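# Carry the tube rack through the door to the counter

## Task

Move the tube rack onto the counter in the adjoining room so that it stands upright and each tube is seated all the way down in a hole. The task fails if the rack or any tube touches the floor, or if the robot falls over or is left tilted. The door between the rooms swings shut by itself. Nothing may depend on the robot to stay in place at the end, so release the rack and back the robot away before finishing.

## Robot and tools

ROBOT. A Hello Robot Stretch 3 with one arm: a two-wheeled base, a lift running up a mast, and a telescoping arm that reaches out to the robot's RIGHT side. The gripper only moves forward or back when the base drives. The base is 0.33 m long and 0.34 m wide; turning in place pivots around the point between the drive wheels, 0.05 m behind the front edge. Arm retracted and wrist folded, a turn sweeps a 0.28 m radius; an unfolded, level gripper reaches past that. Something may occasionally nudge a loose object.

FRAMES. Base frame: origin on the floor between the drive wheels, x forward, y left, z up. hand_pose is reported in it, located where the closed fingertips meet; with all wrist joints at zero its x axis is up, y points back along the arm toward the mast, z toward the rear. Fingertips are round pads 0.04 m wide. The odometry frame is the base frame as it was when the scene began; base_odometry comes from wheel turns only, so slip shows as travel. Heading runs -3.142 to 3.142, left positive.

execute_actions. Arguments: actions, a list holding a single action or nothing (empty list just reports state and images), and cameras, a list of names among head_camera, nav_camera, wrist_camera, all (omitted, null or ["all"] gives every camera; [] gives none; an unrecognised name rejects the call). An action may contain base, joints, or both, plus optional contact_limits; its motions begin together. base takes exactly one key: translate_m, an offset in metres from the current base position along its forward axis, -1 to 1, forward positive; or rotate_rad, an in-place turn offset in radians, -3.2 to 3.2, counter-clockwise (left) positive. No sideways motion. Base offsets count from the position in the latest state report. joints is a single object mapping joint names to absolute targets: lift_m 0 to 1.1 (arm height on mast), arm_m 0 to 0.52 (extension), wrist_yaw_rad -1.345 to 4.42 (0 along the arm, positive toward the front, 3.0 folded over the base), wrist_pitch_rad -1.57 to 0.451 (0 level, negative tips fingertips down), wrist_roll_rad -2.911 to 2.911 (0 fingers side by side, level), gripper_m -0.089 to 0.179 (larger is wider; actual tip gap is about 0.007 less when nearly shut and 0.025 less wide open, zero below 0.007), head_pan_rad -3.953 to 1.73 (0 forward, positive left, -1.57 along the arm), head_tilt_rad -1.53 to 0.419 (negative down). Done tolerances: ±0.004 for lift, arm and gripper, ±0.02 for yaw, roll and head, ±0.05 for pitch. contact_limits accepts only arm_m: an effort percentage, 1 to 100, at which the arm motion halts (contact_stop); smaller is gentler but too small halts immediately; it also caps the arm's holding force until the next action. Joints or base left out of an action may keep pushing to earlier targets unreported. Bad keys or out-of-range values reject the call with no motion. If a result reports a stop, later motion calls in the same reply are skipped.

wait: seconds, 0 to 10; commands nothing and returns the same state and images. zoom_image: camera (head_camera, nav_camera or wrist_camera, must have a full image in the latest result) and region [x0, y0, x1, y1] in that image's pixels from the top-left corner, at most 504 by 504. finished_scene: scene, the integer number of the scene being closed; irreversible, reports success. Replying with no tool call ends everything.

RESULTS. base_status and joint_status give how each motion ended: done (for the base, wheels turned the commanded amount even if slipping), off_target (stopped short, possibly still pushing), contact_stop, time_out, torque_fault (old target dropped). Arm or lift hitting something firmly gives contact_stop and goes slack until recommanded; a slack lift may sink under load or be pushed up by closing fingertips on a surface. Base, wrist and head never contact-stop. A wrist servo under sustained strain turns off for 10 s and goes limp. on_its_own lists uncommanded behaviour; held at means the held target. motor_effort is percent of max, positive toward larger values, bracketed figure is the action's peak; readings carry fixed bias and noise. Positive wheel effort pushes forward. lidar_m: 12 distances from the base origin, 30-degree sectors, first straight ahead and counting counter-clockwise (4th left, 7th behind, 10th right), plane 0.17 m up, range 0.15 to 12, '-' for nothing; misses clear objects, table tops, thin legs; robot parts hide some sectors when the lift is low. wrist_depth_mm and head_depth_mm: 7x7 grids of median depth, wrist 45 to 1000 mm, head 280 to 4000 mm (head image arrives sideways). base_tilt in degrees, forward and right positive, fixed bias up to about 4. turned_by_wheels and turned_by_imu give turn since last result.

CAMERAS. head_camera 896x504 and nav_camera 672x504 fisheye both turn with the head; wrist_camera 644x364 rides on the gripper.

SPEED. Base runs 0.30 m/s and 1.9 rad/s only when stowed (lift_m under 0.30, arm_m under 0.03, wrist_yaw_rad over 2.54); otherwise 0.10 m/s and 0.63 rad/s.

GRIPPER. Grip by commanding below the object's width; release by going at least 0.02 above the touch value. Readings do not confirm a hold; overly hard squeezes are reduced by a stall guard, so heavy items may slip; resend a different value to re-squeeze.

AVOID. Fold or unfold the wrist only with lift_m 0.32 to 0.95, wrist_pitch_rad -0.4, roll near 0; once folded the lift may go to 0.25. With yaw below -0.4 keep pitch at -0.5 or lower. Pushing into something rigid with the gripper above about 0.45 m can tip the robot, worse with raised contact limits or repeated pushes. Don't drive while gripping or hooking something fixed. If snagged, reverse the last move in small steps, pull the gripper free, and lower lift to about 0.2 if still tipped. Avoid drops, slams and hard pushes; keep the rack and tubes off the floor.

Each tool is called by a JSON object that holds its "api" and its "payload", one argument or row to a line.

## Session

{"api": "execute_actions", "payload": {
  "actions": [
    {"joints":{"head_pan_rad":-1.2,"head_tilt_rad":-0.4}}
  ],
  "cameras": ["head_camera","nav_camera"]
}}

{"api": "execute_actions", "payload": {
  "actions": [
    {"joints":{"head_pan_rad":-3}}
  ],
  "cameras": ["nav_camera"]
}}

{"api": "execute_actions", "payload": {
  "actions": [
    {"joints":{"head_pan_rad":0.6}}
  ],
  "cameras": ["nav_camera"]
}}

Scene clock: 1.17 s.
base_odometry: x=+0.000 y=+0.000 heading=+0.000 (m, m, rad; odometry frame)
turned_by_wheels: +0.000 (rad since the last result)
turned_by_imu: +0.000 (rad since the last result)
base_tilt: forward=-0.1 right=-1.0 (deg)
lidar_m: 0.81 0.80 0.77 0.79 1.07 2.76 2.54 1.46 1.75 1.14 0.82 0.78
head_depth_mm: 1094 1189 1314 1427 1532 1756 1455 / 1003 1084 1176 1283 1400 1581 1492 / 914 985 1064 1162 1267 1405 1451 / 850 910 975 1049 1141 1233 1357 / 793 838 893 961 1034 1117 1224 / 741 783 828 887 941 1015 1101 / 695 733 771 820 871 935 1004
base_status: not commanded
joint_positions: lift_m=+0.321 arm_m=+0.001 wrist_yaw_rad=+3.116 wrist_pitch_rad=-0.365 wrist_roll_rad=+0.006 gripper_m=+0.037 head_pan_rad=-1.193 head_tilt_rad=-0.395
joint_status: all done
motor_effort: left_wheel=-1(1) right_wheel=+0(0) lift_m=+28(27) arm_m=+0(1) wrist_yaw_rad=-1(1) wrist_pitch_rad=+5(6) wrist_roll_rad=+0(0) gripper_m=+0(0) head_pan_rad=-4(47) head_tilt_rad=-4(37) (%)
hand_pose: x=-0.0152 y=+0.0849 z=+0.3454 quat_wxyz=(+0.138, +0.699, +0.119, +0.692) (m; base frame)
wrist_depth_mm: - - 888 827 733 650 593 / - - 980 881 781 695 626 / - - - 954 839 747 662 / 942 964 - 935 871 789 703 / 729 726 - 731 732 728 707 / 589 585 - 591 592 584 593 / 496 499 - 525 499 494 497
pictures: head_camera (sideways: a quarter turn clockwise sets it upright), nav_camera (sideways: a quarter turn counterclockwise sets it upright)
Images, in order (width x height): head_camera 896x504, nav_camera 672x504.

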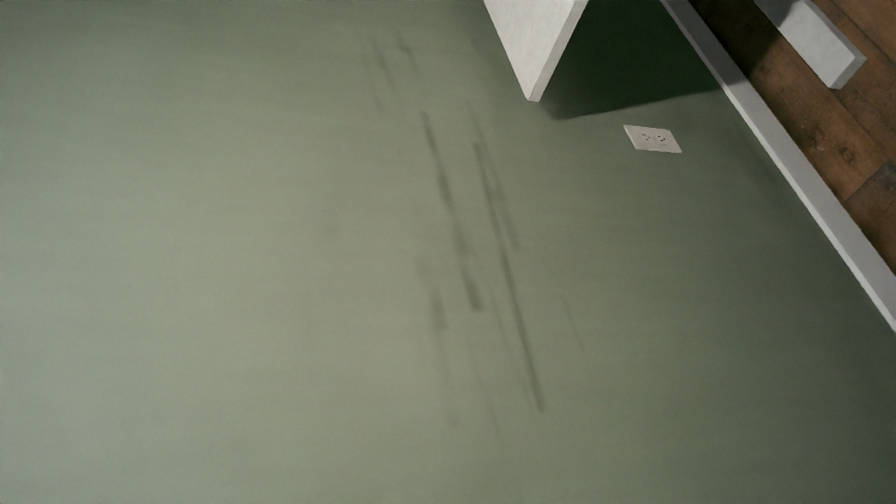

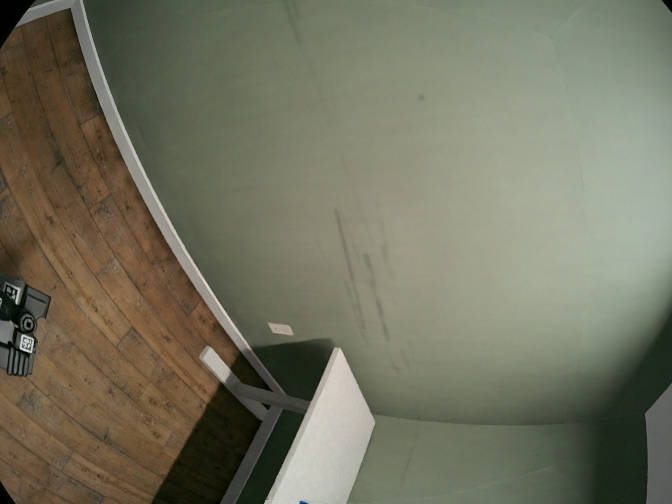

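Scene clock: 2.57 s.
base_odometry: x=+0.000 y=+0.000 heading=+0.000 (m, m, rad; odometry frame)
turned_by_wheels: +0.000 (rad since the last result)
turned_by_imu: +0.000 (rad since the last result)
base_tilt: forward=-0.2 right=-1.0 (deg)
lidar_m: 0.81 0.80 0.77 0.79 1.07 2.75 2.55 1.45 1.75 1.14 0.82 0.78
head_depth_mm: 2760 2885 3029 3159 2514 1888 1493 / 2893 3070 3233 3320 2486 1861 1507 / 2871 3079 3319 3492 2501 1872 1497 / 2498 2694 2920 3069 2468 1850 1482 / 2249 2404 2559 2739 2428 1851 1485 / 2037 2155 2293 2393 2422 1840 1483 / 1846 1947 2028 2124 2230 1853 1475
base_status: not commanded
joint_positions: lift_m=+0.321 arm_m=+0.001 wrist_yaw_rad=+3.116 wrist_pitch_rad=-0.365 wrist_roll_rad=+0.006 gripper_m=+0.037 head_pan_rad=-2.993 head_tilt_rad=-0.395
joint_status: all done
motor_effort: left_wheel=-1(1) right_wheel=+0(0) lift_m=+28(28) arm_m=+0(0) wrist_yaw_rad=+0(1) wrist_pitch_rad=+5(5) wrist_roll_rad=+0(0) gripper_m=+0(0) head_pan_rad=-3(47) head_tilt_rad=-4(3) (%)
hand_pose: x=-0.0152 y=+0.0849 z=+0.3454 quat_wxyz=(+0.138, +0.699, +0.119, +0.692) (m; base frame)
wrist_depth_mm: - - 882 813 738 650 596 / - - 961 882 775 700 633 / - - - 945 848 741 663 / 952 950 - 927 877 788 705 / 728 730 - 735 725 726 711 / 597 587 - 594 587 592 589 / 497 501 - 518 496 493 497
pictures: nav_camera (sideways: a quarter turn counterclockwise sets it upright)
Images, in order (width x height): nav_camera 672x504.

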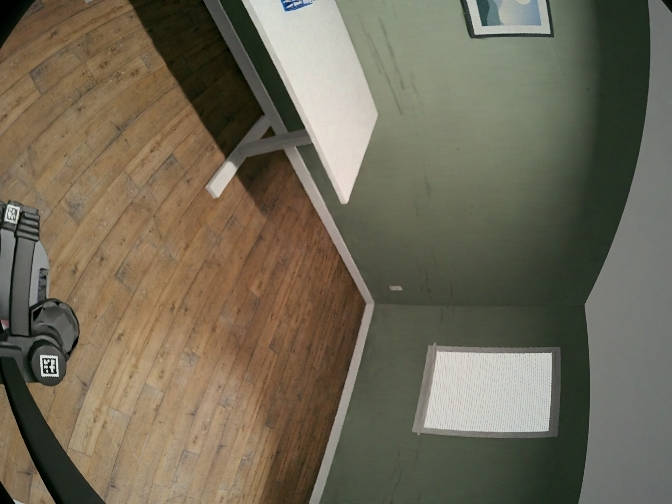

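Scene clock: 4.70 s.
base_odometry: x=+0.000 y=+0.000 heading=+0.000 (m, m, rad; odometry frame)
turned_by_wheels: +0.000 (rad since the last result)
turned_by_imu: +0.000 (rad since the last result)
base_tilt: forward=-0.1 right=-1.2 (deg)
lidar_m: 0.80 0.80 0.77 0.79 1.06 2.76 2.55 1.46 1.75 1.14 0.82 0.78
head_depth_mm: 838 901 971 1040 1109 1160 1205 / 793 849 923 997 1090 1207 1312 / 753 803 869 933 1016 1119 1233 / 718 764 822 882 952 1036 1141 / 685 727 777 834 899 972 1054 / 656 696 741 792 849 915 991 / 632 667 706 753 803 867 930
base_status: not commanded
joint_positions: lift_m=+0.321 arm_m=+0.001 wrist_yaw_rad=+3.116 wrist_pitch_rad=-0.365 wrist_roll_rad=+0.006 gripper_m=+0.037 head_pan_rad=+0.593 head_tilt_rad=-0.395
joint_status: all done
motor_effort: left_wheel=-1(0) right_wheel=+0(0) lift_m=+27(28) arm_m=-1(1) wrist_yaw_rad=-1(0) wrist_pitch_rad=+6(6) wrist_roll_rad=+0(0) gripper_m=+0(1) head_pan_rad=+4(46) head_tilt_rad=-4(3) (%)
hand_pose: x=-0.0152 y=+0.0849 z=+0.3454 quat_wxyz=(+0.138, +0.699, +0.119, +0.692) (m; base frame)
wrist_depth_mm: - - 899 832 728 655 595 / - - 977 881 789 698 625 / - - - 945 837 745 667 / 934 941 - 929 872 791 707 / 731 723 - 735 720 724 703 / 588 594 - 597 588 593 590 / 499 495 - 519 499 494 498
pictures: nav_camera (sideways: a quarter turn counterclockwise sets it upright)
Images, in order (width x height): nav_camera 672x504.

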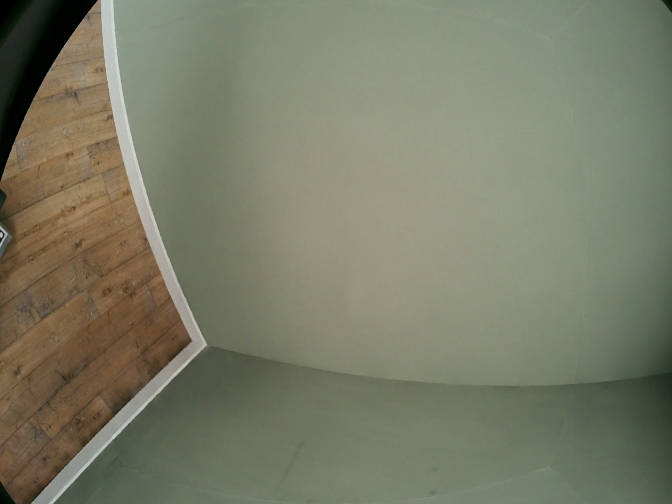

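Rack is at about -2.1 rad.

{"api": "execute_actions", "payload": {
  "actions": [
    {"base":{"rotate_rad":-2.1},"joints":{"head_pan_rad":0,"lift_m":0.9,"wrist_pitch_rad":-0.4}}
  ],
  "cameras": ["head_camera"]
}}

Scene clock: 13.07 s.
base_odometry: x=+0.000 y=+0.000 heading=-2.100 (m, m, rad; odometry frame)
turned_by_wheels: -2.100 (rad since the last result)
turned_by_imu: -2.126 (rad since the last result)
base_tilt: forward=+0.0 right=-1.2 (deg)
lidar_m: 1.75 1.15 0.82 0.78 0.81 0.80 0.77 0.79 1.06 2.67 2.56 1.46
head_depth_mm: 1524 1620 1729 1657 1227 1804 1503 / 1500 1623 1711 1656 1223 1876 1498 / 1501 1607 1724 1642 1211 1853 1504 / 1498 1608 1721 1623 1205 1848 1489 / 1495 1612 1725 1611 1203 1851 1490 / 1507 1615 1718 1609 1190 1829 1481 / 1513 1608 1709 1592 1185 1842 1468
base_status: done
joint_positions: lift_m=+0.899 arm_m=+0.001 wrist_yaw_rad=+3.116 wrist_pitch_rad=-0.414 wrist_roll_rad=+0.006 gripper_m=+0.037 head_pan_rad=+0.007 head_tilt_rad=-0.395
joint_status: all done
motor_effort: left_wheel=+4(7) right_wheel=-2(4) lift_m=+40(41) arm_m=-1(1) wrist_yaw_rad=-1(0) wrist_pitch_rad=+5(5) wrist_roll_rad=+0(0) gripper_m=+0(1) head_pan_rad=-3(35) head_tilt_rad=-4(4) (%)
hand_pose: x=-0.0154 y=+0.0791 z=+0.9129 quat_wxyz=(+0.155, +0.696, +0.136, +0.688) (m; base frame)
wrist_depth_mm: 715 716 755 762 775 800 813 / 756 780 811 828 836 860 902 / 824 842 - 913 925 960 979 / 907 945 - 990 - - - / 962 - - - - - - / 956 - - - - - - / 947 - - - - - -
pictures: head_camera (sideways: a quarter turn clockwise sets it upright)
Images, in order (width x height): head_camera 896x504.

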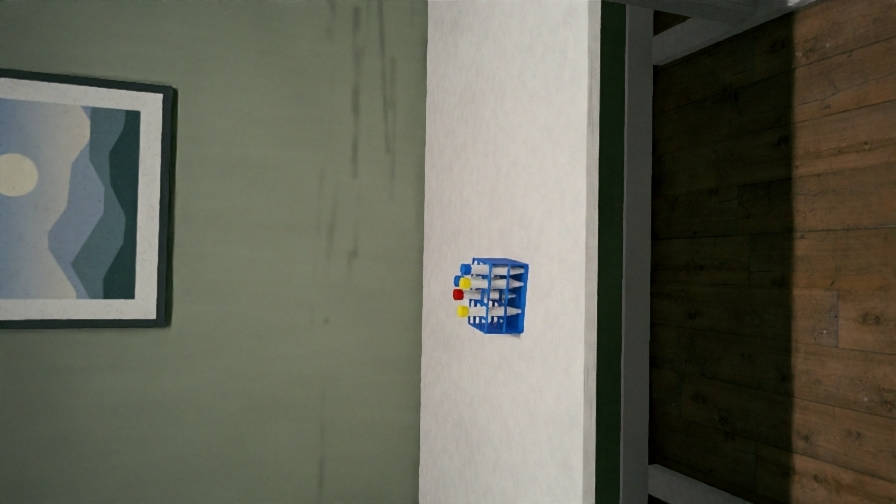

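{"api": "execute_actions", "payload": {
  "actions": [
    {"base":{"translate_m":0.55}}
  ],
  "cameras": []
}}

{"api": "execute_actions", "payload": {
  "actions": [
    {"base":{"rotate_rad":1.3},"joints":{"head_pan_rad":-1.57,"head_tilt_rad":-0.7}}
  ],
  "cameras": []
}}

{"api": "execute_actions", "payload": {
  "actions": [
    {"base":{"translate_m":0.27},"joints":{"wrist_yaw_rad":0,"gripper_m":0.179}}
  ],
  "cameras": ["head_camera","wrist_camera"]
}}

Scene clock: 22.77 s.
base_odometry: x=-0.278 y=-0.475 heading=-2.100 (m, m, rad; odometry frame)
turned_by_wheels: +0.000 (rad since the last result)
turned_by_imu: -0.001 (rad since the last result)
base_tilt: forward=-0.1 right=-1.1 (deg)
lidar_m: 1.20 0.95 0.84 0.80 0.82 1.10 1.31 1.35 1.92 2.95 1.75 0.98
head_depth_mm: 1000 1093 1156 1245 1113 837 670 / 1002 1091 1168 1247 1107 833 667 / 1001 1087 1162 1250 1102 828 664 / 1001 1085 1156 1235 1099 799 662 / 997 1081 1158 1238 1085 725 661 / 1015 1074 1153 1239 1087 773 659 / 1016 1081 1153 1225 1080 816 658
base_status: done
joint_positions: lift_m=+0.899 arm_m=+0.001 wrist_yaw_rad=+3.116 wrist_pitch_rad=-0.414 wrist_roll_rad=+0.006 gripper_m=+0.037 head_pan_rad=+0.007 head_tilt_rad=-0.395
joint_status: not commanded
motor_effort: left_wheel=+3(9) right_wheel=-2(3) lift_m=+39(40) arm_m=-1(1) wrist_yaw_rad=-1(0) wrist_pitch_rad=+5(5) wrist_roll_rad=+0(0) gripper_m=-1(0) head_pan_rad=-4(4) head_tilt_rad=-3(3) (%)
hand_pose: x=-0.0154 y=+0.0791 z=+0.9129 quat_wxyz=(+0.155, +0.696, +0.136, +0.688) (m; base frame)
wrist_depth_mm: 722 737 771 778 796 819 823 / 780 810 819 840 866 883 919 / 862 877 - 916 944 816 804 / 926 971 - - - - 588 / - - - - - - 504 / - - - - - - - / - - - - - - -
pictures: none
No camera images: the call's "cameras" was empty. Leave "cameras" out to get every camera's image.

Scene clock: 25.77 s.
base_odometry: x=-0.278 y=-0.475 heading=-0.800 (m, m, rad; odometry frame)
turned_by_wheels: +1.300 (rad since the last result)
turned_by_imu: +1.315 (rad since the last result)
base_tilt: forward=-0.1 right=-1.0 (deg)
lidar_m: 0.80 0.80 0.91 1.32 1.32 1.49 2.51 2.59 0.98 1.20 1.20 0.95
head_depth_mm: 1165 1313 1234 936 778 - - / 1128 1276 1229 929 751 1507 - / 1102 1229 1219 929 749 1468 - / 1071 1195 1208 925 747 677 - / 1043 1161 1196 919 742 656 - / 1018 1130 1201 917 743 661 1242 / 993 1103 1169 884 735 648 1214
base_status: done
joint_positions: lift_m=+0.899 arm_m=+0.001 wrist_yaw_rad=+3.116 wrist_pitch_rad=-0.414 wrist_roll_rad=+0.006 gripper_m=+0.037 head_pan_rad=-1.563 head_tilt_rad=-0.691
joint_status: all done
motor_effort: left_wheel=-4(9) right_wheel=+2(5) lift_m=+40(40) arm_m=-1(1) wrist_yaw_rad=-1(0) wrist_pitch_rad=+5(5) wrist_roll_rad=+0(0) gripper_m=+0(1) head_pan_rad=-4(46) head_tilt_rad=-6(35) (%)
hand_pose: x=-0.0154 y=+0.0791 z=+0.9129 quat_wxyz=(+0.155, +0.696, +0.136, +0.688) (m; base frame)
wrist_depth_mm: - - - - - 901 695 / - - - - - 926 709 / - - - - - 973 730 / - - - - - - 759 / - - - - - - 774 / - - - - - - 798 / - - - - - - 828
pictures: none
No camera images: the call's "cameras" was empty. Leave "cameras" out to get every camera's image.

Scene clock: 29.47 s.
base_odometry: x=-0.089 y=-0.669 heading=-0.800 (m, m, rad; odometry frame)
turned_by_wheels: +0.000 (rad since the last result)
turned_by_imu: -0.001 (rad since the last result)
base_tilt: forward=-0.1 right=-1.0 (deg)
lidar_m: 0.54 0.54 0.62 1.02 1.40 1.58 2.77 2.42 1.11 1.12 0.75 0.64
head_depth_mm: 1085 1222 1226 938 754 - - / 1048 1179 1227 930 770 - - / 1027 1139 1218 926 765 - - / 994 1111 1192 921 743 - 1216 / 972 1083 1151 918 764 624 1199 / 950 1053 1135 917 751 623 1174 / 921 1020 1103 914 739 619 1148
base_status: done
joint_positions: lift_m=+0.899 arm_m=+0.001 wrist_yaw_rad=+0.004 wrist_pitch_rad=-0.414 wrist_roll_rad=+0.006 gripper_m=+0.179 head_pan_rad=-1.563 head_tilt_rad=-0.691
joint_status: all done
motor_effort: left_wheel=-5(7) right_wheel=+2(5) lift_m=+40(40) arm_m=-1(1) wrist_yaw_rad=-6(5) wrist_pitch_rad=+5(5) wrist_roll_rad=+0(0) gripper_m=-1(84) head_pan_rad=-3(4) head_tilt_rad=-7(6) (%)
hand_pose: x=-0.0207 y=-0.3707 z=+0.9129 quat_wxyz=(+0.690, +0.146, -0.694, -0.145) (m; base frame)
wrist_depth_mm: 679 732 798 871 938 - - / 725 775 862 937 - - - / 757 796 793 800 797 798 803 / 587 583 592 410 586 592 588 / 459 472 462 430 463 482 466 / 397 385 384 382 385 376 397 / - 325 329 325 327 334 -
pictures: head_camera (sideways: a quarter turn clockwise sets it upright), wrist_camera
Images, in order (width x height): head_camera 896x504, wrist_camera 644x364.

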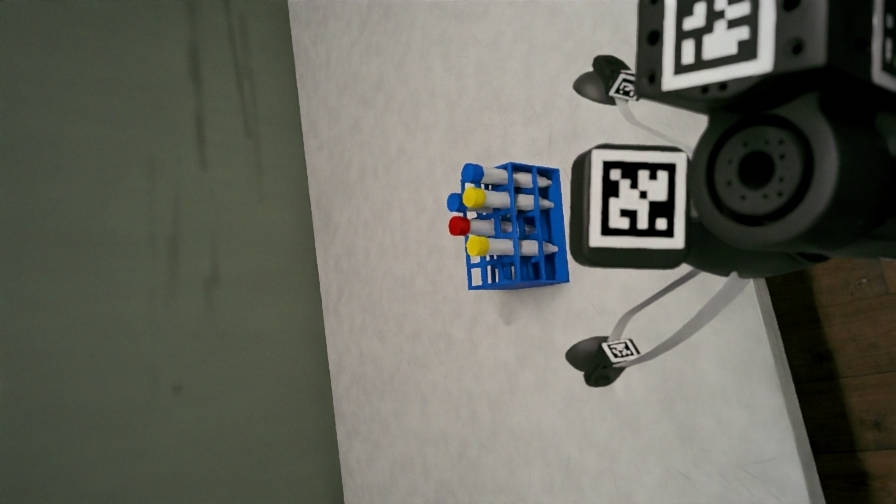

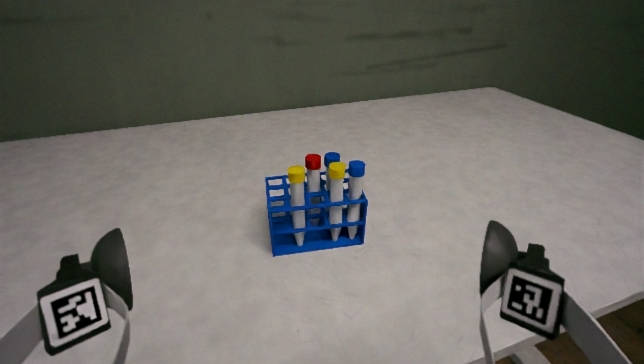

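{"api": "execute_actions", "payload": {
  "actions": [
    {"base":{"rotate_rad":0.1},"joints":{"wrist_pitch_rad":-0.1,"lift_m":0.675}}
  ],
  "cameras": []
}}

{"api": "execute_actions", "payload": {
  "actions": [
    {"base":{"translate_m":-0.062},"joints":{"arm_m":0.08}}
  ],
  "cameras": ["head_camera","wrist_camera"]
}}

Scene clock: 35.67 s.
base_odometry: x=-0.089 y=-0.669 heading=-0.700 (m, m, rad; odometry frame)
turned_by_wheels: +0.100 (rad since the last result)
turned_by_imu: +0.100 (rad since the last result)
base_tilt: forward=-0.1 right=-1.1 (deg)
lidar_m: 0.54 0.55 0.65 1.22 1.40 1.68 3.15 2.04 1.11 1.12 0.75 0.61
head_depth_mm: 1018 1151 1227 936 755 661 1240 / 1005 1128 1201 931 731 658 1236 / 989 1107 1182 927 730 642 1253 / 971 1084 1168 924 742 626 1287 / 958 1068 1155 924 743 626 1197 / 943 1051 1138 916 741 622 1200 / 926 1025 1117 912 736 622 1170
base_status: done
joint_positions: lift_m=+0.676 arm_m=+0.001 wrist_yaw_rad=+0.003 wrist_pitch_rad=-0.122 wrist_roll_rad=+0.006 gripper_m=+0.179 head_pan_rad=-1.563 head_tilt_rad=-0.691
joint_status: all done
motor_effort: left_wheel=-5(10) right_wheel=+3(6) lift_m=+12(36) arm_m=-1(1) wrist_yaw_rad=-4(5) wrist_pitch_rad=+8(9) wrist_roll_rad=+0(0) gripper_m=+0(0) head_pan_rad=-4(3) head_tilt_rad=-6(6) (%)
hand_pose: x=-0.0207 y=-0.3972 z=+0.7594 quat_wxyz=(+0.704, +0.044, -0.708, -0.042) (m; base frame)
wrist_depth_mm: 717 750 790 830 895 953 - / 738 768 822 870 925 - - / 751 785 848 684 343 - - / 449 449 444 381 342 427 426 / 278 289 276 275 273 293 268 / - 201 201 200 199 194 196 / - 157 157 157 156 156 170
pictures: none
No camera images: the call's "cameras" was empty. Leave "cameras" out to get every camera's image.

Scene clock: 37.83 s.
base_odometry: x=-0.137 y=-0.629 heading=-0.700 (m, m, rad; odometry frame)
turned_by_wheels: +0.000 (rad since the last result)
turned_by_imu: -0.001 (rad since the last result)
base_tilt: forward=-0.1 right=-1.2 (deg)
lidar_m: 0.60 0.61 0.73 1.36 1.38 1.67 3.11 2.06 1.07 1.13 0.78 0.68
head_depth_mm: 1038 1161 1235 934 755 676 1260 / 1021 1142 1225 932 752 659 - / 1001 1118 1196 927 732 658 - / 985 1097 1169 923 735 655 1212 / 966 1076 1159 923 744 623 1218 / 954 1060 1146 918 740 623 1196 / 935 1038 1124 910 739 620 1187
base_status: done
joint_positions: lift_m=+0.676 arm_m=+0.080 wrist_yaw_rad=+0.003 wrist_pitch_rad=-0.122 wrist_roll_rad=+0.006 gripper_m=+0.179 head_pan_rad=-1.563 head_tilt_rad=-0.691
joint_status: all done
motor_effort: left_wheel=-4(10) right_wheel=+2(4) lift_m=+11(12) arm_m=+4(2) wrist_yaw_rad=-4(5) wrist_pitch_rad=+8(8) wrist_roll_rad=+0(0) gripper_m=-1(0) head_pan_rad=-3(3) head_tilt_rad=-6(7) (%)
hand_pose: x=-0.0208 y=-0.4760 z=+0.7594 quat_wxyz=(+0.704, +0.044, -0.708, -0.042) (m; base frame)
wrist_depth_mm: 661 683 733 790 840 892 963 / 690 724 762 806 864 935 - / 710 741 772 243 877 956 - / 449 447 358 271 385 430 428 / 279 286 276 263 263 290 269 / - 200 200 199 198 193 196 / - 157 157 157 156 155 154
pictures: head_camera (sideways: a quarter turn clockwise sets it upright), wrist_camera
Images, in order (width x height): head_camera 896x504, wrist_camera 644x364.

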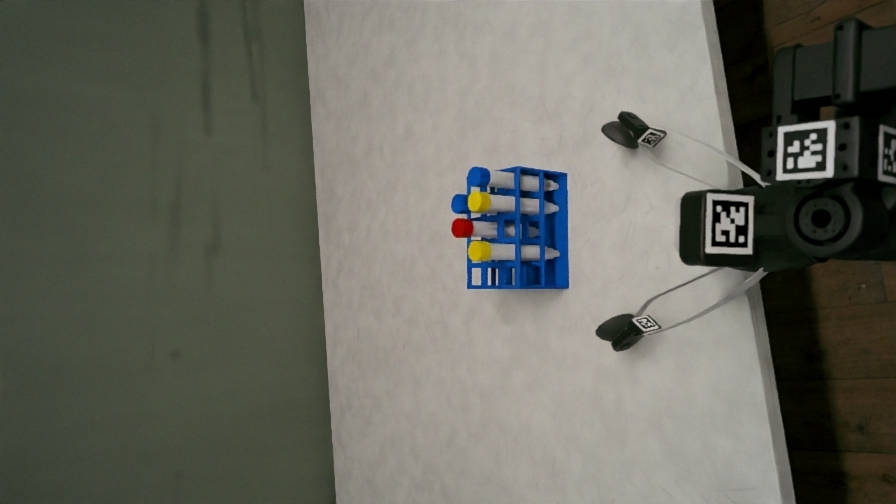

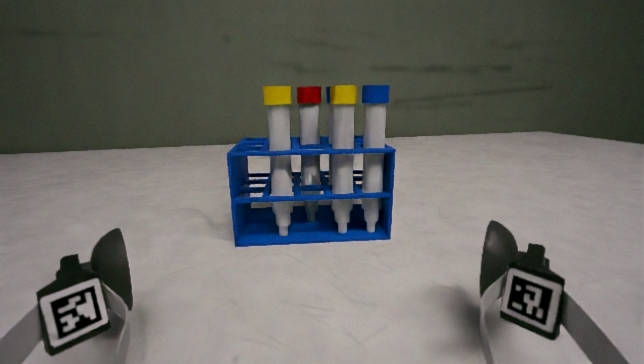

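{"api": "execute_actions", "payload": {
  "actions": [
    {"joints":{"arm_m":0.23}}
  ],
  "cameras": []
}}

{"api": "execute_actions", "payload": {
  "actions": [
    {"joints":{"gripper_m":0.112}}
  ],
  "cameras": []
}}

{"api": "execute_actions", "payload": {
  "actions": [
    {"joints":{"lift_m":0.78}}
  ],
  "cameras": ["head_camera","wrist_camera"]
}}

Scene clock: 44.03 s.
base_odometry: x=-0.137 y=-0.629 heading=-0.700 (m, m, rad; odometry frame)
turned_by_wheels: +0.000 (rad since the last result)
turned_by_imu: -0.001 (rad since the last result)
base_tilt: forward=-0.1 right=-1.0 (deg)
lidar_m: 0.61 0.61 0.73 1.36 1.38 1.66 3.11 2.06 1.07 1.13 0.79 0.68
head_depth_mm: 1036 1165 1228 934 753 678 1244 / 1022 1142 1226 935 773 - 1209 / 1005 1119 1198 928 767 1332 1223 / 985 1096 1180 920 752 626 1229 / 965 1080 1156 915 741 624 1228 / 951 1056 1141 917 741 623 1199 / 939 1035 1136 909 737 621 1197
base_status: not commanded
joint_positions: lift_m=+0.676 arm_m=+0.230 wrist_yaw_rad=+0.002 wrist_pitch_rad=-0.121 wrist_roll_rad=+0.006 gripper_m=+0.179 head_pan_rad=-1.563 head_tilt_rad=-0.691
joint_status: all done
motor_effort: left_wheel=-4(4) right_wheel=+2(2) lift_m=+11(12) arm_m=+5(10) wrist_yaw_rad=-3(4) wrist_pitch_rad=+8(8) wrist_roll_rad=+0(0) gripper_m=-1(0) head_pan_rad=-3(4) head_tilt_rad=-6(6) (%)
hand_pose: x=-0.0209 y=-0.6260 z=+0.7594 quat_wxyz=(+0.704, +0.044, -0.708, -0.043) (m; base frame)
wrist_depth_mm: 537 572 606 639 677 727 782 / 565 586 606 645 108 770 824 / 579 612 102 131 107 784 854 / 443 440 107 134 112 426 424 / 275 117 110 142 115 187 267 / - 118 121 138 121 118 195 / - 121 124 145 136 148 153
pictures: none
No camera images: the call's "cameras" was empty. Leave "cameras" out to get every camera's image.

Scene clock: 45.20 s.
base_odometry: x=-0.137 y=-0.629 heading=-0.700 (m, m, rad; odometry frame)
turned_by_wheels: +0.000 (rad since the last result)
turned_by_imu: +0.000 (rad since the last result)
base_tilt: forward=+0.0 right=-1.0 (deg)
lidar_m: 0.60 0.61 0.73 1.36 1.38 1.66 3.13 2.06 1.07 1.13 0.78 0.68
head_depth_mm: 1035 1167 1232 935 753 678 1252 / 1015 1140 1223 933 771 - 1209 / 1004 1114 1194 928 768 1330 1232 / 980 1099 1171 921 748 626 1224 / 972 1076 1155 916 742 622 1219 / 956 1055 1145 916 740 622 1198 / 936 1042 1127 914 741 620 1189
base_status: not commanded
joint_positions: lift_m=+0.676 arm_m=+0.230 wrist_yaw_rad=+0.002 wrist_pitch_rad=-0.121 wrist_roll_rad=+0.006 gripper_m=+0.113 head_pan_rad=-1.563 head_tilt_rad=-0.691
joint_status: all done
motor_effort: left_wheel=-4(4) right_wheel=+2(2) lift_m=+11(12) arm_m=+4(4) wrist_yaw_rad=-4(4) wrist_pitch_rad=+8(8) wrist_roll_rad=+0(0) gripper_m=-23(96) head_pan_rad=-3(4) head_tilt_rad=-6(6) (%)
hand_pose: x=-0.0209 y=-0.6261 z=+0.7596 quat_wxyz=(+0.704, +0.044, -0.708, -0.042) (m; base frame)
wrist_depth_mm: 538 564 604 641 679 728 790 / 560 589 607 642 118 767 831 / 585 610 625 141 117 793 848 / 448 444 126 144 122 424 423 / 276 240 117 149 129 269 267 / 212 114 134 136 135 162 196 / - 144 141 152 146 148 154
pictures: none
No camera images: the call's "cameras" was empty. Leave "cameras" out to get every camera's image.

Scene clock: 47.00 s.
base_odometry: x=-0.137 y=-0.629 heading=-0.700 (m, m, rad; odometry frame)
turned_by_wheels: +0.000 (rad since the last result)
turned_by_imu: +0.000 (rad since the last result)
base_tilt: forward=+0.0 right=-1.2 (deg)
lidar_m: 0.60 0.61 0.73 1.36 1.39 1.66 3.10 2.07 1.07 1.13 0.79 0.68
head_depth_mm: 1033 1160 1231 932 772 - - / 1014 1137 1222 961 - 658 1228 / 1002 1113 1196 692 - 643 1232 / 984 1098 1176 714 736 639 1228 / 967 1080 1151 923 742 625 1223 / 954 1059 1142 913 739 622 1197 / 937 1038 1127 914 739 621 1194
base_status: not commanded
joint_positions: lift_m=+0.779 arm_m=+0.230 wrist_yaw_rad=+0.002 wrist_pitch_rad=-0.127 wrist_roll_rad=+0.006 gripper_m=+0.116 head_pan_rad=-1.563 head_tilt_rad=-0.691
joint_status: all done
motor_effort: left_wheel=-4(4) right_wheel=+2(2) lift_m=+40(40) arm_m=+4(4) wrist_yaw_rad=-4(4) wrist_pitch_rad=+10(11) wrist_roll_rad=+0(0) gripper_m=-21(22) head_pan_rad=-4(3) head_tilt_rad=-5(6) (%)
hand_pose: x=-0.0209 y=-0.6257 z=+0.8617 quat_wxyz=(+0.704, +0.046, -0.707, -0.044) (m; base frame)
wrist_depth_mm: 536 564 602 634 681 724 789 / 556 585 630 669 717 765 835 / 578 615 634 171 719 808 876 / 606 639 668 166 149 800 782 / 513 510 133 161 143 539 500 / 396 129 136 153 137 351 364 / 281 272 146 158 139 272 289
pictures: head_camera (sideways: a quarter turn clockwise sets it upright), wrist_camera
Images, in order (width x height): head_camera 896x504, wrist_camera 644x364.

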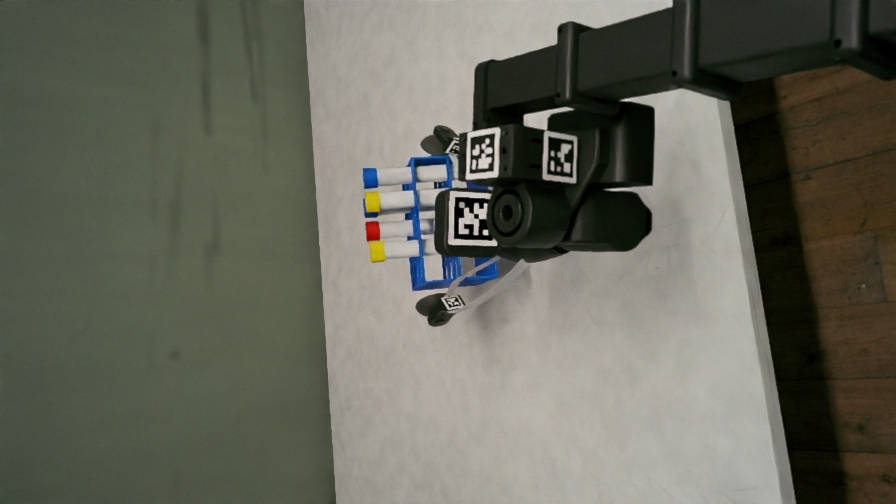

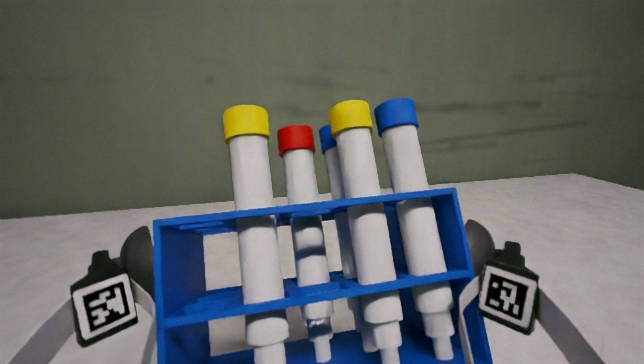

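{"api": "execute_actions", "payload": {
  "actions": [
    {"joints":{"lift_m":0.676}}
  ],
  "cameras": []
}}

{"api": "execute_actions", "payload": {
  "actions": [
    {"joints":{"gripper_m":0.179}}
  ],
  "cameras": []
}}

{"api": "execute_actions", "payload": {
  "actions": [
    {"joints":{"arm_m":0.205,"lift_m":0.685}}
  ],
  "cameras": ["head_camera","wrist_camera"]
}}

{"api": "execute_actions", "payload": {
  "actions": [
    {"joints":{"gripper_m":0.1}}
  ],
  "cameras": []
}}

{"api": "execute_actions", "payload": {
  "actions": [
    {"joints":{"lift_m":0.78}}
  ],
  "cameras": ["head_camera","wrist_camera"]
}}

Scene clock: 53.73 s.
base_odometry: x=-0.137 y=-0.629 heading=-0.700 (m, m, rad; odometry frame)
turned_by_wheels: +0.000 (rad since the last result)
turned_by_imu: -0.001 (rad since the last result)
base_tilt: forward=+0.0 right=-0.9 (deg)
lidar_m: 0.60 0.60 0.73 1.36 1.39 1.66 3.10 2.06 1.06 1.13 0.79 0.68
head_depth_mm: 1033 1158 1230 935 755 680 1236 / 1019 1131 1227 934 772 - 1223 / 998 1117 1203 930 769 1331 1224 / 985 1099 1177 926 744 626 1227 / 964 1073 1155 919 742 623 1224 / 952 1052 1143 915 742 620 1194 / 934 1041 1126 913 739 622 1197
base_status: not commanded
joint_positions: lift_m=+0.677 arm_m=+0.230 wrist_yaw_rad=+0.002 wrist_pitch_rad=-0.122 wrist_roll_rad=+0.007 gripper_m=+0.116 head_pan_rad=-1.563 head_tilt_rad=-0.691
joint_status: all done
motor_effort: left_wheel=-4(4) right_wheel=+2(2) lift_m=+12(35) arm_m=+4(4) wrist_yaw_rad=-4(4) wrist_pitch_rad=+8(10) wrist_roll_rad=+0(1) gripper_m=-21(20) head_pan_rad=-3(3) head_tilt_rad=-5(6) (%)
hand_pose: x=-0.0209 y=-0.6260 z=+0.7604 quat_wxyz=(+0.704, +0.044, -0.708, -0.043) (m; base frame)
wrist_depth_mm: 540 571 601 638 671 732 790 / 557 584 613 652 116 769 829 / 579 608 640 142 118 788 857 / 450 445 128 146 123 431 425 / 279 240 119 151 130 269 269 / 214 115 127 137 135 - 196 / - 145 144 153 146 149 154
pictures: none
No camera images: the call's "cameras" was empty. Leave "cameras" out to get every camera's image.

Scene clock: 54.87 s.
base_odometry: x=-0.137 y=-0.629 heading=-0.700 (m, m, rad; odometry frame)
turned_by_wheels: +0.000 (rad since the last result)
turned_by_imu: +0.000 (rad since the last result)
base_tilt: forward=-0.2 right=-1.0 (deg)
lidar_m: 0.60 0.61 0.73 1.36 1.39 1.66 3.11 2.07 1.07 1.13 0.79 0.68
head_depth_mm: 1032 1157 1237 934 753 677 1231 / 1020 1142 1219 931 773 - 1215 / 1007 1116 1202 926 781 1338 1233 / 984 1097 1169 921 746 627 1218 / 971 1077 1154 920 742 624 1231 / 958 1054 1142 913 742 621 1199 / 939 1036 1124 914 738 621 1191
base_status: not commanded
joint_positions: lift_m=+0.677 arm_m=+0.230 wrist_yaw_rad=+0.002 wrist_pitch_rad=-0.122 wrist_roll_rad=+0.007 gripper_m=+0.179 head_pan_rad=-1.563 head_tilt_rad=-0.691
joint_status: all done
motor_effort: left_wheel=-4(4) right_wheel=+3(2) lift_m=+12(11) arm_m=+4(4) wrist_yaw_rad=-3(4) wrist_pitch_rad=+8(8) wrist_roll_rad=+0(0) gripper_m=-1(84) head_pan_rad=-3(3) head_tilt_rad=-6(6) (%)
hand_pose: x=-0.0210 y=-0.6260 z=+0.7604 quat_wxyz=(+0.704, +0.044, -0.708, -0.043) (m; base frame)
wrist_depth_mm: 542 565 603 631 685 726 783 / 558 592 619 649 680 771 833 / 582 614 111 142 119 786 867 / 453 448 129 144 124 431 423 / 280 139 120 154 132 269 269 / - 130 126 139 137 158 197 / - 148 147 153 147 152 154
pictures: none
No camera images: the call's "cameras" was empty. Leave "cameras" out to get every camera's image.

Scene clock: 56.00 s.
base_odometry: x=-0.137 y=-0.629 heading=-0.700 (m, m, rad; odometry frame)
turned_by_wheels: +0.000 (rad since the last result)
turned_by_imu: +0.000 (rad since the last result)
base_tilt: forward=+0.0 right=-1.1 (deg)
lidar_m: 0.60 0.61 0.72 1.36 1.39 1.66 3.12 2.06 1.06 1.13 0.78 0.68
head_depth_mm: 1037 1160 1233 931 752 678 1231 / 1020 1135 1221 930 771 - 1208 / 1003 1119 1199 928 771 - 1229 / 980 1093 1179 921 750 640 1225 / 974 1080 1150 919 741 624 1219 / 953 1058 1143 915 741 622 1200 / 939 1039 1124 916 737 620 1195
base_status: not commanded
joint_positions: lift_m=+0.684 arm_m=+0.205 wrist_yaw_rad=+0.002 wrist_pitch_rad=-0.121 wrist_roll_rad=+0.007 gripper_m=+0.179 head_pan_rad=-1.563 head_tilt_rad=-0.691
joint_status: all done
motor_effort: left_wheel=-4(4) right_wheel=+2(2) lift_m=+39(42) arm_m=-5(10) wrist_yaw_rad=-3(3) wrist_pitch_rad=+8(8) wrist_roll_rad=+0(0) gripper_m=+0(1) head_pan_rad=-4(3) head_tilt_rad=-6(6) (%)
hand_pose: x=-0.0210 y=-0.6018 z=+0.7681 quat_wxyz=(+0.704, +0.044, -0.708, -0.043) (m; base frame)
wrist_depth_mm: 558 591 624 660 706 764 810 / 575 608 648 686 733 791 862 / 608 631 662 161 147 820 887 / 479 475 184 166 152 462 457 / 299 298 147 173 161 312 286 / - 215 154 163 169 206 209 / - 168 160 164 167 166 164
pictures: head_camera (sideways: a quarter turn clockwise sets it upright), wrist_camera
Images, in order (width x height): head_camera 896x504, wrist_camera 644x364.

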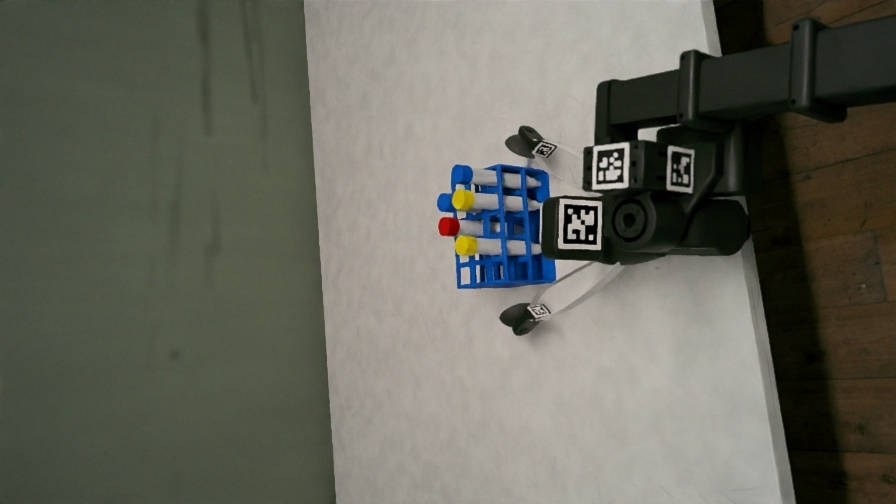

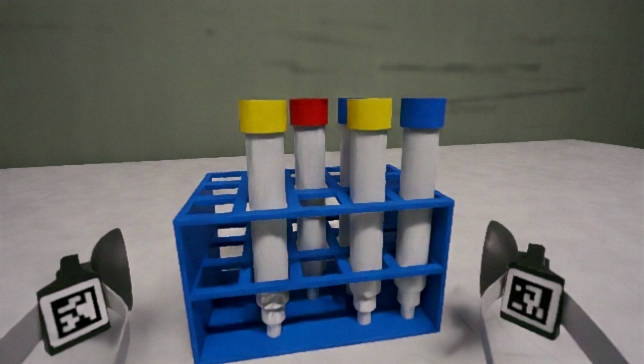

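Scene clock: 57.27 s.
base_odometry: x=-0.137 y=-0.629 heading=-0.700 (m, m, rad; odometry frame)
turned_by_wheels: +0.000 (rad since the last result)
turned_by_imu: +0.000 (rad since the last result)
base_tilt: forward=-0.2 right=-1.1 (deg)
lidar_m: 0.60 0.61 0.73 1.36 1.38 1.67 3.10 2.06 1.07 1.13 0.79 0.68
head_depth_mm: 1036 1166 1234 933 754 679 1234 / 1017 1136 1219 930 772 - 1214 / 1001 1122 1196 857 772 - 1227 / 982 1096 1173 908 756 639 1223 / 965 1081 1160 916 743 625 1224 / 952 1051 1147 914 741 622 1196 / 938 1043 1131 911 740 621 1194
base_status: not commanded
joint_positions: lift_m=+0.684 arm_m=+0.205 wrist_yaw_rad=+0.001 wrist_pitch_rad=-0.121 wrist_roll_rad=+0.007 gripper_m=+0.100 head_pan_rad=-1.563 head_tilt_rad=-0.691
joint_status: all done
motor_effort: left_wheel=-4(4) right_wheel=+2(2) lift_m=+39(40) arm_m=-5(5) wrist_yaw_rad=-2(3) wrist_pitch_rad=+8(8) wrist_roll_rad=-1(0) gripper_m=-1(84) head_pan_rad=-3(3) head_tilt_rad=-6(6) (%)
hand_pose: x=-0.0212 y=-0.6018 z=+0.7682 quat_wxyz=(+0.704, +0.043, -0.708, -0.043) (m; base frame)
wrist_depth_mm: 560 586 616 662 706 754 806 / 575 611 645 689 730 783 855 / 601 632 678 177 177 824 889 / 484 479 380 177 185 456 455 / 298 297 201 186 197 290 286 / 216 222 194 189 197 213 211 / 169 162 162 168 167 166 165
pictures: none
No camera images: the call's "cameras" was empty. Leave "cameras" out to get every camera's image.

Scene clock: 58.97 s.
base_odometry: x=-0.137 y=-0.629 heading=-0.700 (m, m, rad; odometry frame)
turned_by_wheels: +0.000 (rad since the last result)
turned_by_imu: +0.000 (rad since the last result)
base_tilt: forward=-0.1 right=-1.2 (deg)
lidar_m: 0.60 0.60 0.72 1.36 1.38 1.66 3.11 2.06 1.07 1.13 0.79 0.68
head_depth_mm: 1039 1161 1232 934 776 - - / 1020 1138 1218 958 - 637 1234 / 1001 1115 1202 979 - 629 1229 / 983 1098 1179 953 732 626 1226 / 970 1080 1162 919 743 625 1223 / 949 1058 1142 917 742 622 1201 / 934 1043 1126 912 739 621 1191
base_status: not commanded
joint_positions: lift_m=+0.779 arm_m=+0.205 wrist_yaw_rad=+0.001 wrist_pitch_rad=-0.121 wrist_roll_rad=+0.007 gripper_m=+0.100 head_pan_rad=-1.563 head_tilt_rad=-0.691
joint_status: all done
motor_effort: left_wheel=-5(4) right_wheel=+2(2) lift_m=+40(39) arm_m=-5(5) wrist_yaw_rad=-2(2) wrist_pitch_rad=+8(8) wrist_roll_rad=+0(0) gripper_m=+0(1) head_pan_rad=-3(3) head_tilt_rad=-6(6) (%)
hand_pose: x=-0.0212 y=-0.6018 z=+0.8632 quat_wxyz=(+0.704, +0.043, -0.708, -0.043) (m; base frame)
wrist_depth_mm: 558 587 624 660 707 755 805 / 581 612 647 697 739 801 860 / 599 638 682 733 767 830 902 / 626 658 699 733 795 810 797 / 525 525 522 518 553 510 508 / 381 394 378 202 206 377 372 / 298 285 255 186 222 293 291
pictures: head_camera (sideways: a quarter turn clockwise sets it upright), wrist_camera
Images, in order (width x height): head_camera 896x504, wrist_camera 644x364.

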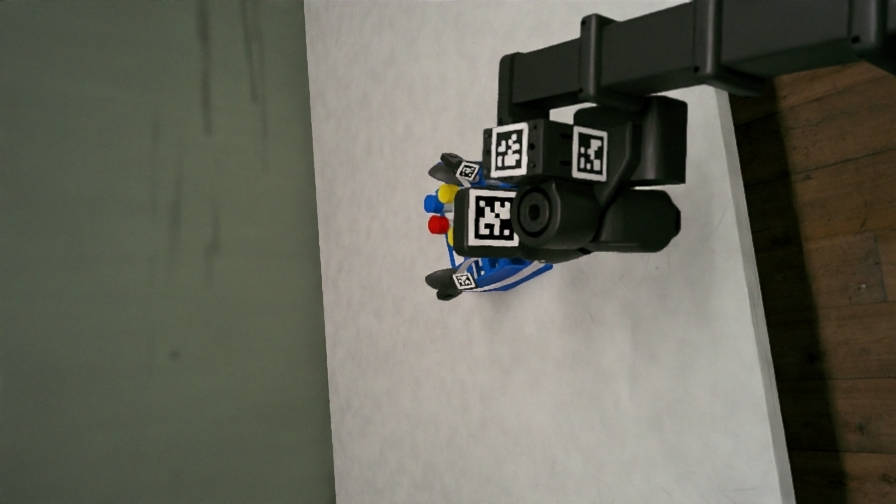

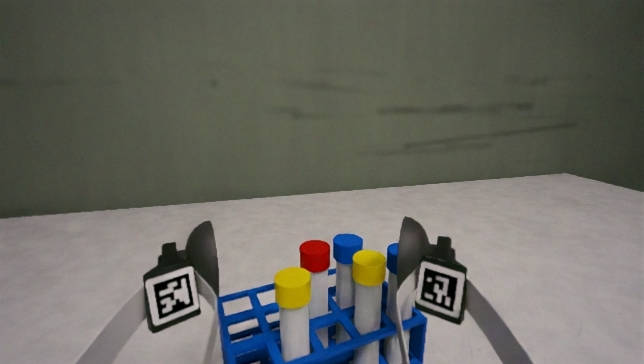

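Squeezed it out. Back off and look.

{"api": "execute_actions", "payload": {
  "actions": [
    {"joints":{"lift_m":0.86}}
  ],
  "cameras": []
}}

{"api": "execute_actions", "payload": {
  "actions": [
    {"joints":{"arm_m":0.0,"gripper_m":0.179}}
  ],
  "cameras": ["head_camera","wrist_camera"]
}}

Scene clock: 63.10 s.
base_odometry: x=-0.137 y=-0.629 heading=-0.700 (m, m, rad; odometry frame)
turned_by_wheels: +0.000 (rad since the last result)
turned_by_imu: -0.001 (rad since the last result)
base_tilt: forward=-0.1 right=-1.2 (deg)
lidar_m: 0.60 0.61 0.73 1.36 1.39 1.66 3.08 2.07 1.07 1.13 0.79 0.68
head_depth_mm: 1037 1159 1232 - - 1346 1214 / 1017 1139 1223 - 703 658 1235 / 1000 1115 1212 - 709 642 1226 / 987 1092 1186 905 726 640 1231 / 971 1072 1154 921 744 626 1226 / 952 1055 1144 917 739 624 1195 / 937 1034 1123 911 739 622 1192
base_status: not commanded
joint_positions: lift_m=+0.859 arm_m=+0.205 wrist_yaw_rad=+0.001 wrist_pitch_rad=-0.121 wrist_roll_rad=+0.007 gripper_m=+0.100 head_pan_rad=-1.563 head_tilt_rad=-0.691
joint_status: all done
motor_effort: left_wheel=-4(4) right_wheel=+2(3) lift_m=+40(38) arm_m=-5(5) wrist_yaw_rad=-2(2) wrist_pitch_rad=+8(8) wrist_roll_rad=+0(1) gripper_m=-1(1) head_pan_rad=-4(4) head_tilt_rad=-5(6) (%)
hand_pose: x=-0.0212 y=-0.6018 z=+0.9432 quat_wxyz=(+0.704, +0.043, -0.708, -0.043) (m; base frame)
wrist_depth_mm: 560 590 613 663 710 750 804 / 582 607 641 698 737 800 865 / 604 641 684 717 780 838 903 / 630 654 707 763 807 889 960 / 639 672 712 710 754 701 689 / 520 537 518 511 487 513 502 / 410 387 406 373 403 401 398
pictures: none
No camera images: the call's "cameras" was empty. Leave "cameras" out to get every camera's image.

Scene clock: 65.83 s.
base_odometry: x=-0.137 y=-0.629 heading=-0.700 (m, m, rad; odometry frame)
turned_by_wheels: +0.000 (rad since the last result)
turned_by_imu: +0.000 (rad since the last result)
base_tilt: forward=-0.2 right=-1.1 (deg)
lidar_m: 0.60 0.61 0.72 1.36 1.39 1.67 3.09 2.06 1.07 1.13 0.79 0.68
head_depth_mm: 1038 1168 1230 932 751 660 - / 1017 1136 1219 928 749 661 - / 998 1115 1187 844 768 - - / 982 1098 1179 893 757 - 1203 / 968 1072 1160 919 735 624 1223 / 949 1056 1144 916 739 622 1199 / 938 1044 1125 913 737 621 1197
base_status: not commanded
joint_positions: lift_m=+0.859 arm_m=+0.001 wrist_yaw_rad=+0.001 wrist_pitch_rad=-0.121 wrist_roll_rad=+0.007 gripper_m=+0.179 head_pan_rad=-1.563 head_tilt_rad=-0.691
joint_status: all done
motor_effort: left_wheel=-4(4) right_wheel=+2(2) lift_m=+40(40) arm_m=-5(0) wrist_yaw_rad=-2(2) wrist_pitch_rad=+8(8) wrist_roll_rad=+0(0) gripper_m=+0(83) head_pan_rad=-4(3) head_tilt_rad=-6(6) (%)
hand_pose: x=-0.0212 y=-0.3976 z=+0.9432 quat_wxyz=(+0.704, +0.043, -0.708, -0.043) (m; base frame)
wrist_depth_mm: 720 755 811 837 901 975 - / 739 779 845 890 961 - - / 771 818 858 941 999 - - / 800 843 918 950 - - - / 724 759 712 668 703 763 699 / 555 527 520 430 512 502 507 / - 408 406 404 405 402 399
pictures: head_camera (sideways: a quarter turn clockwise sets it upright), wrist_camera
Images, in order (width x height): head_camera 896x504, wrist_camera 644x364.

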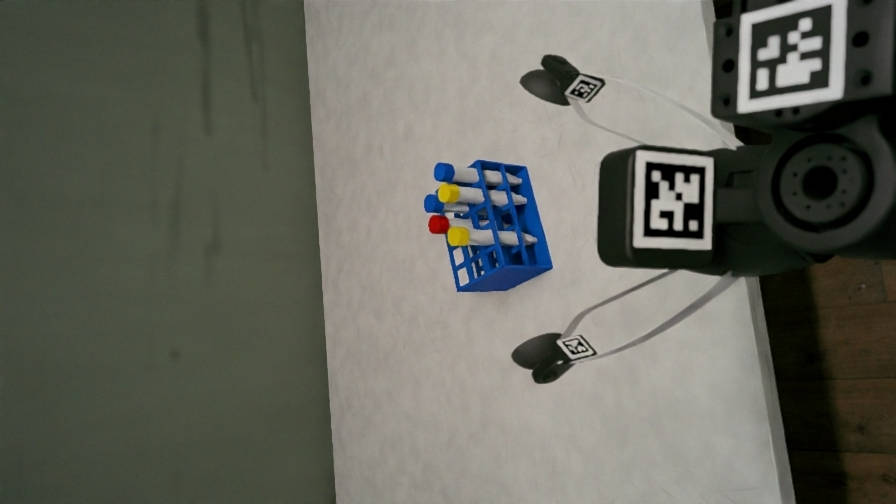

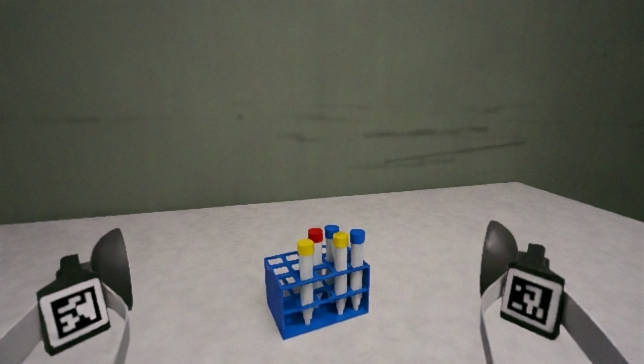

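{"api": "execute_actions", "payload": {
  "actions": [
    {"base":{"rotate_rad":0.4}}
  ],
  "cameras": []
}}

{"api": "execute_actions", "payload": {
  "actions": [
    {"base":{"translate_m":-0.255},"joints":{"lift_m":0.695,"arm_m":0.06}}
  ],
  "cameras": ["head_camera","wrist_camera"]
}}

Scene clock: 70.43 s.
base_odometry: x=-0.137 y=-0.629 heading=-0.300 (m, m, rad; odometry frame)
turned_by_wheels: +0.400 (rad since the last result)
turned_by_imu: +0.404 (rad since the last result)
base_tilt: forward=-0.1 right=-0.8 (deg)
lidar_m: 0.60 0.68 1.10 1.38 1.55 2.66 2.57 1.06 1.13 1.13 0.73 0.61
head_depth_mm: 929 1034 1127 937 717 646 - / 950 1057 1144 931 747 644 - / 968 1081 1163 927 769 - - / 992 1106 1177 924 766 - 1209 / 1015 1135 1201 920 733 655 1225 / 1040 1163 1198 919 741 653 1218 / 1042 1121 1148 913 737 666 1208
base_status: done
joint_positions: lift_m=+0.859 arm_m=+0.001 wrist_yaw_rad=+0.001 wrist_pitch_rad=-0.121 wrist_roll_rad=+0.007 gripper_m=+0.179 head_pan_rad=-1.563 head_tilt_rad=-0.691
joint_status: not commanded
motor_effort: left_wheel=-4(12) right_wheel=+2(5) lift_m=+40(39) arm_m=-5(5) wrist_yaw_rad=-2(2) wrist_pitch_rad=+8(8) wrist_roll_rad=+0(1) gripper_m=-1(0) head_pan_rad=-3(3) head_tilt_rad=-6(6) (%)
hand_pose: x=-0.0212 y=-0.3976 z=+0.9432 quat_wxyz=(+0.704, +0.043, -0.708, -0.043) (m; base frame)
wrist_depth_mm: 567 770 861 837 788 756 727 / 575 780 920 865 831 796 767 / 576 777 958 901 875 840 785 / 570 771 - 940 911 872 822 / 566 727 714 706 704 761 695 / 550 522 517 521 510 406 481 / - 410 405 407 403 383 391
pictures: none
No camera images: the call's "cameras" was empty. Leave "cameras" out to get every camera's image.

Scene clock: 74.23 s.
base_odometry: x=-0.380 y=-0.553 heading=-0.301 (m, m, rad; odometry frame)
turned_by_wheels: +0.000 (rad since the last result)
turned_by_imu: -0.001 (rad since the last result)
base_tilt: forward=-0.2 right=-0.9 (deg)
lidar_m: 0.85 0.96 1.44 1.43 1.60 2.61 2.45 0.85 1.08 1.08 0.90 0.86
head_depth_mm: 889 982 1086 932 753 631 572 / 908 1004 1109 937 752 628 - / 929 1031 1115 927 715 643 - / 950 1052 1148 922 727 655 1173 / 969 1080 1147 917 741 623 1172 / 987 1105 1188 915 741 623 1201 / 1013 1131 1195 909 739 621 1214
base_status: done
joint_positions: lift_m=+0.696 arm_m=+0.060 wrist_yaw_rad=+0.001 wrist_pitch_rad=-0.121 wrist_roll_rad=+0.007 gripper_m=+0.179 head_pan_rad=-1.563 head_tilt_rad=-0.691
joint_status: all done
motor_effort: left_wheel=-4(11) right_wheel=+2(3) lift_m=+11(33) arm_m=+4(4) wrist_yaw_rad=-2(2) wrist_pitch_rad=+8(8) wrist_roll_rad=-1(0) gripper_m=+0(1) head_pan_rad=-4(4) head_tilt_rad=-5(6) (%)
hand_pose: x=-0.0212 y=-0.4561 z=+0.7796 quat_wxyz=(+0.704, +0.043, -0.708, -0.043) (m; base frame)
wrist_depth_mm: 806 819 773 736 693 663 642 / 811 852 799 774 720 696 669 / 814 883 833 269 752 719 694 / 531 525 420 267 511 503 499 / 329 339 281 274 320 342 312 / - 236 235 234 235 226 230 / - 184 185 184 183 182 181
pictures: head_camera (sideways: a quarter turn clockwise sets it upright), wrist_camera
Images, in order (width x height): head_camera 896x504, wrist_camera 644x364.

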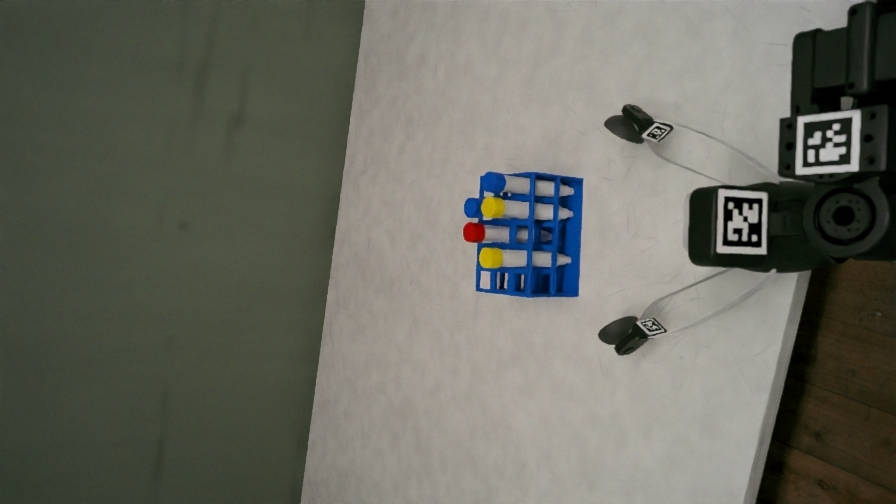

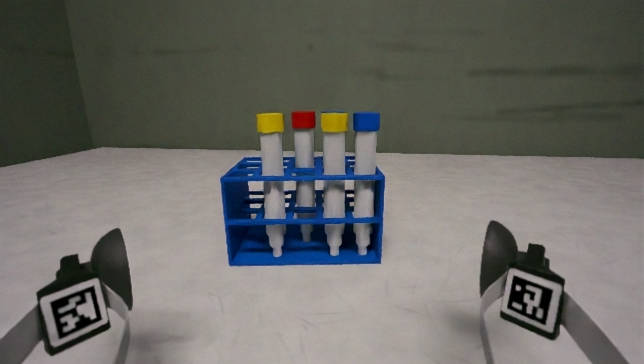

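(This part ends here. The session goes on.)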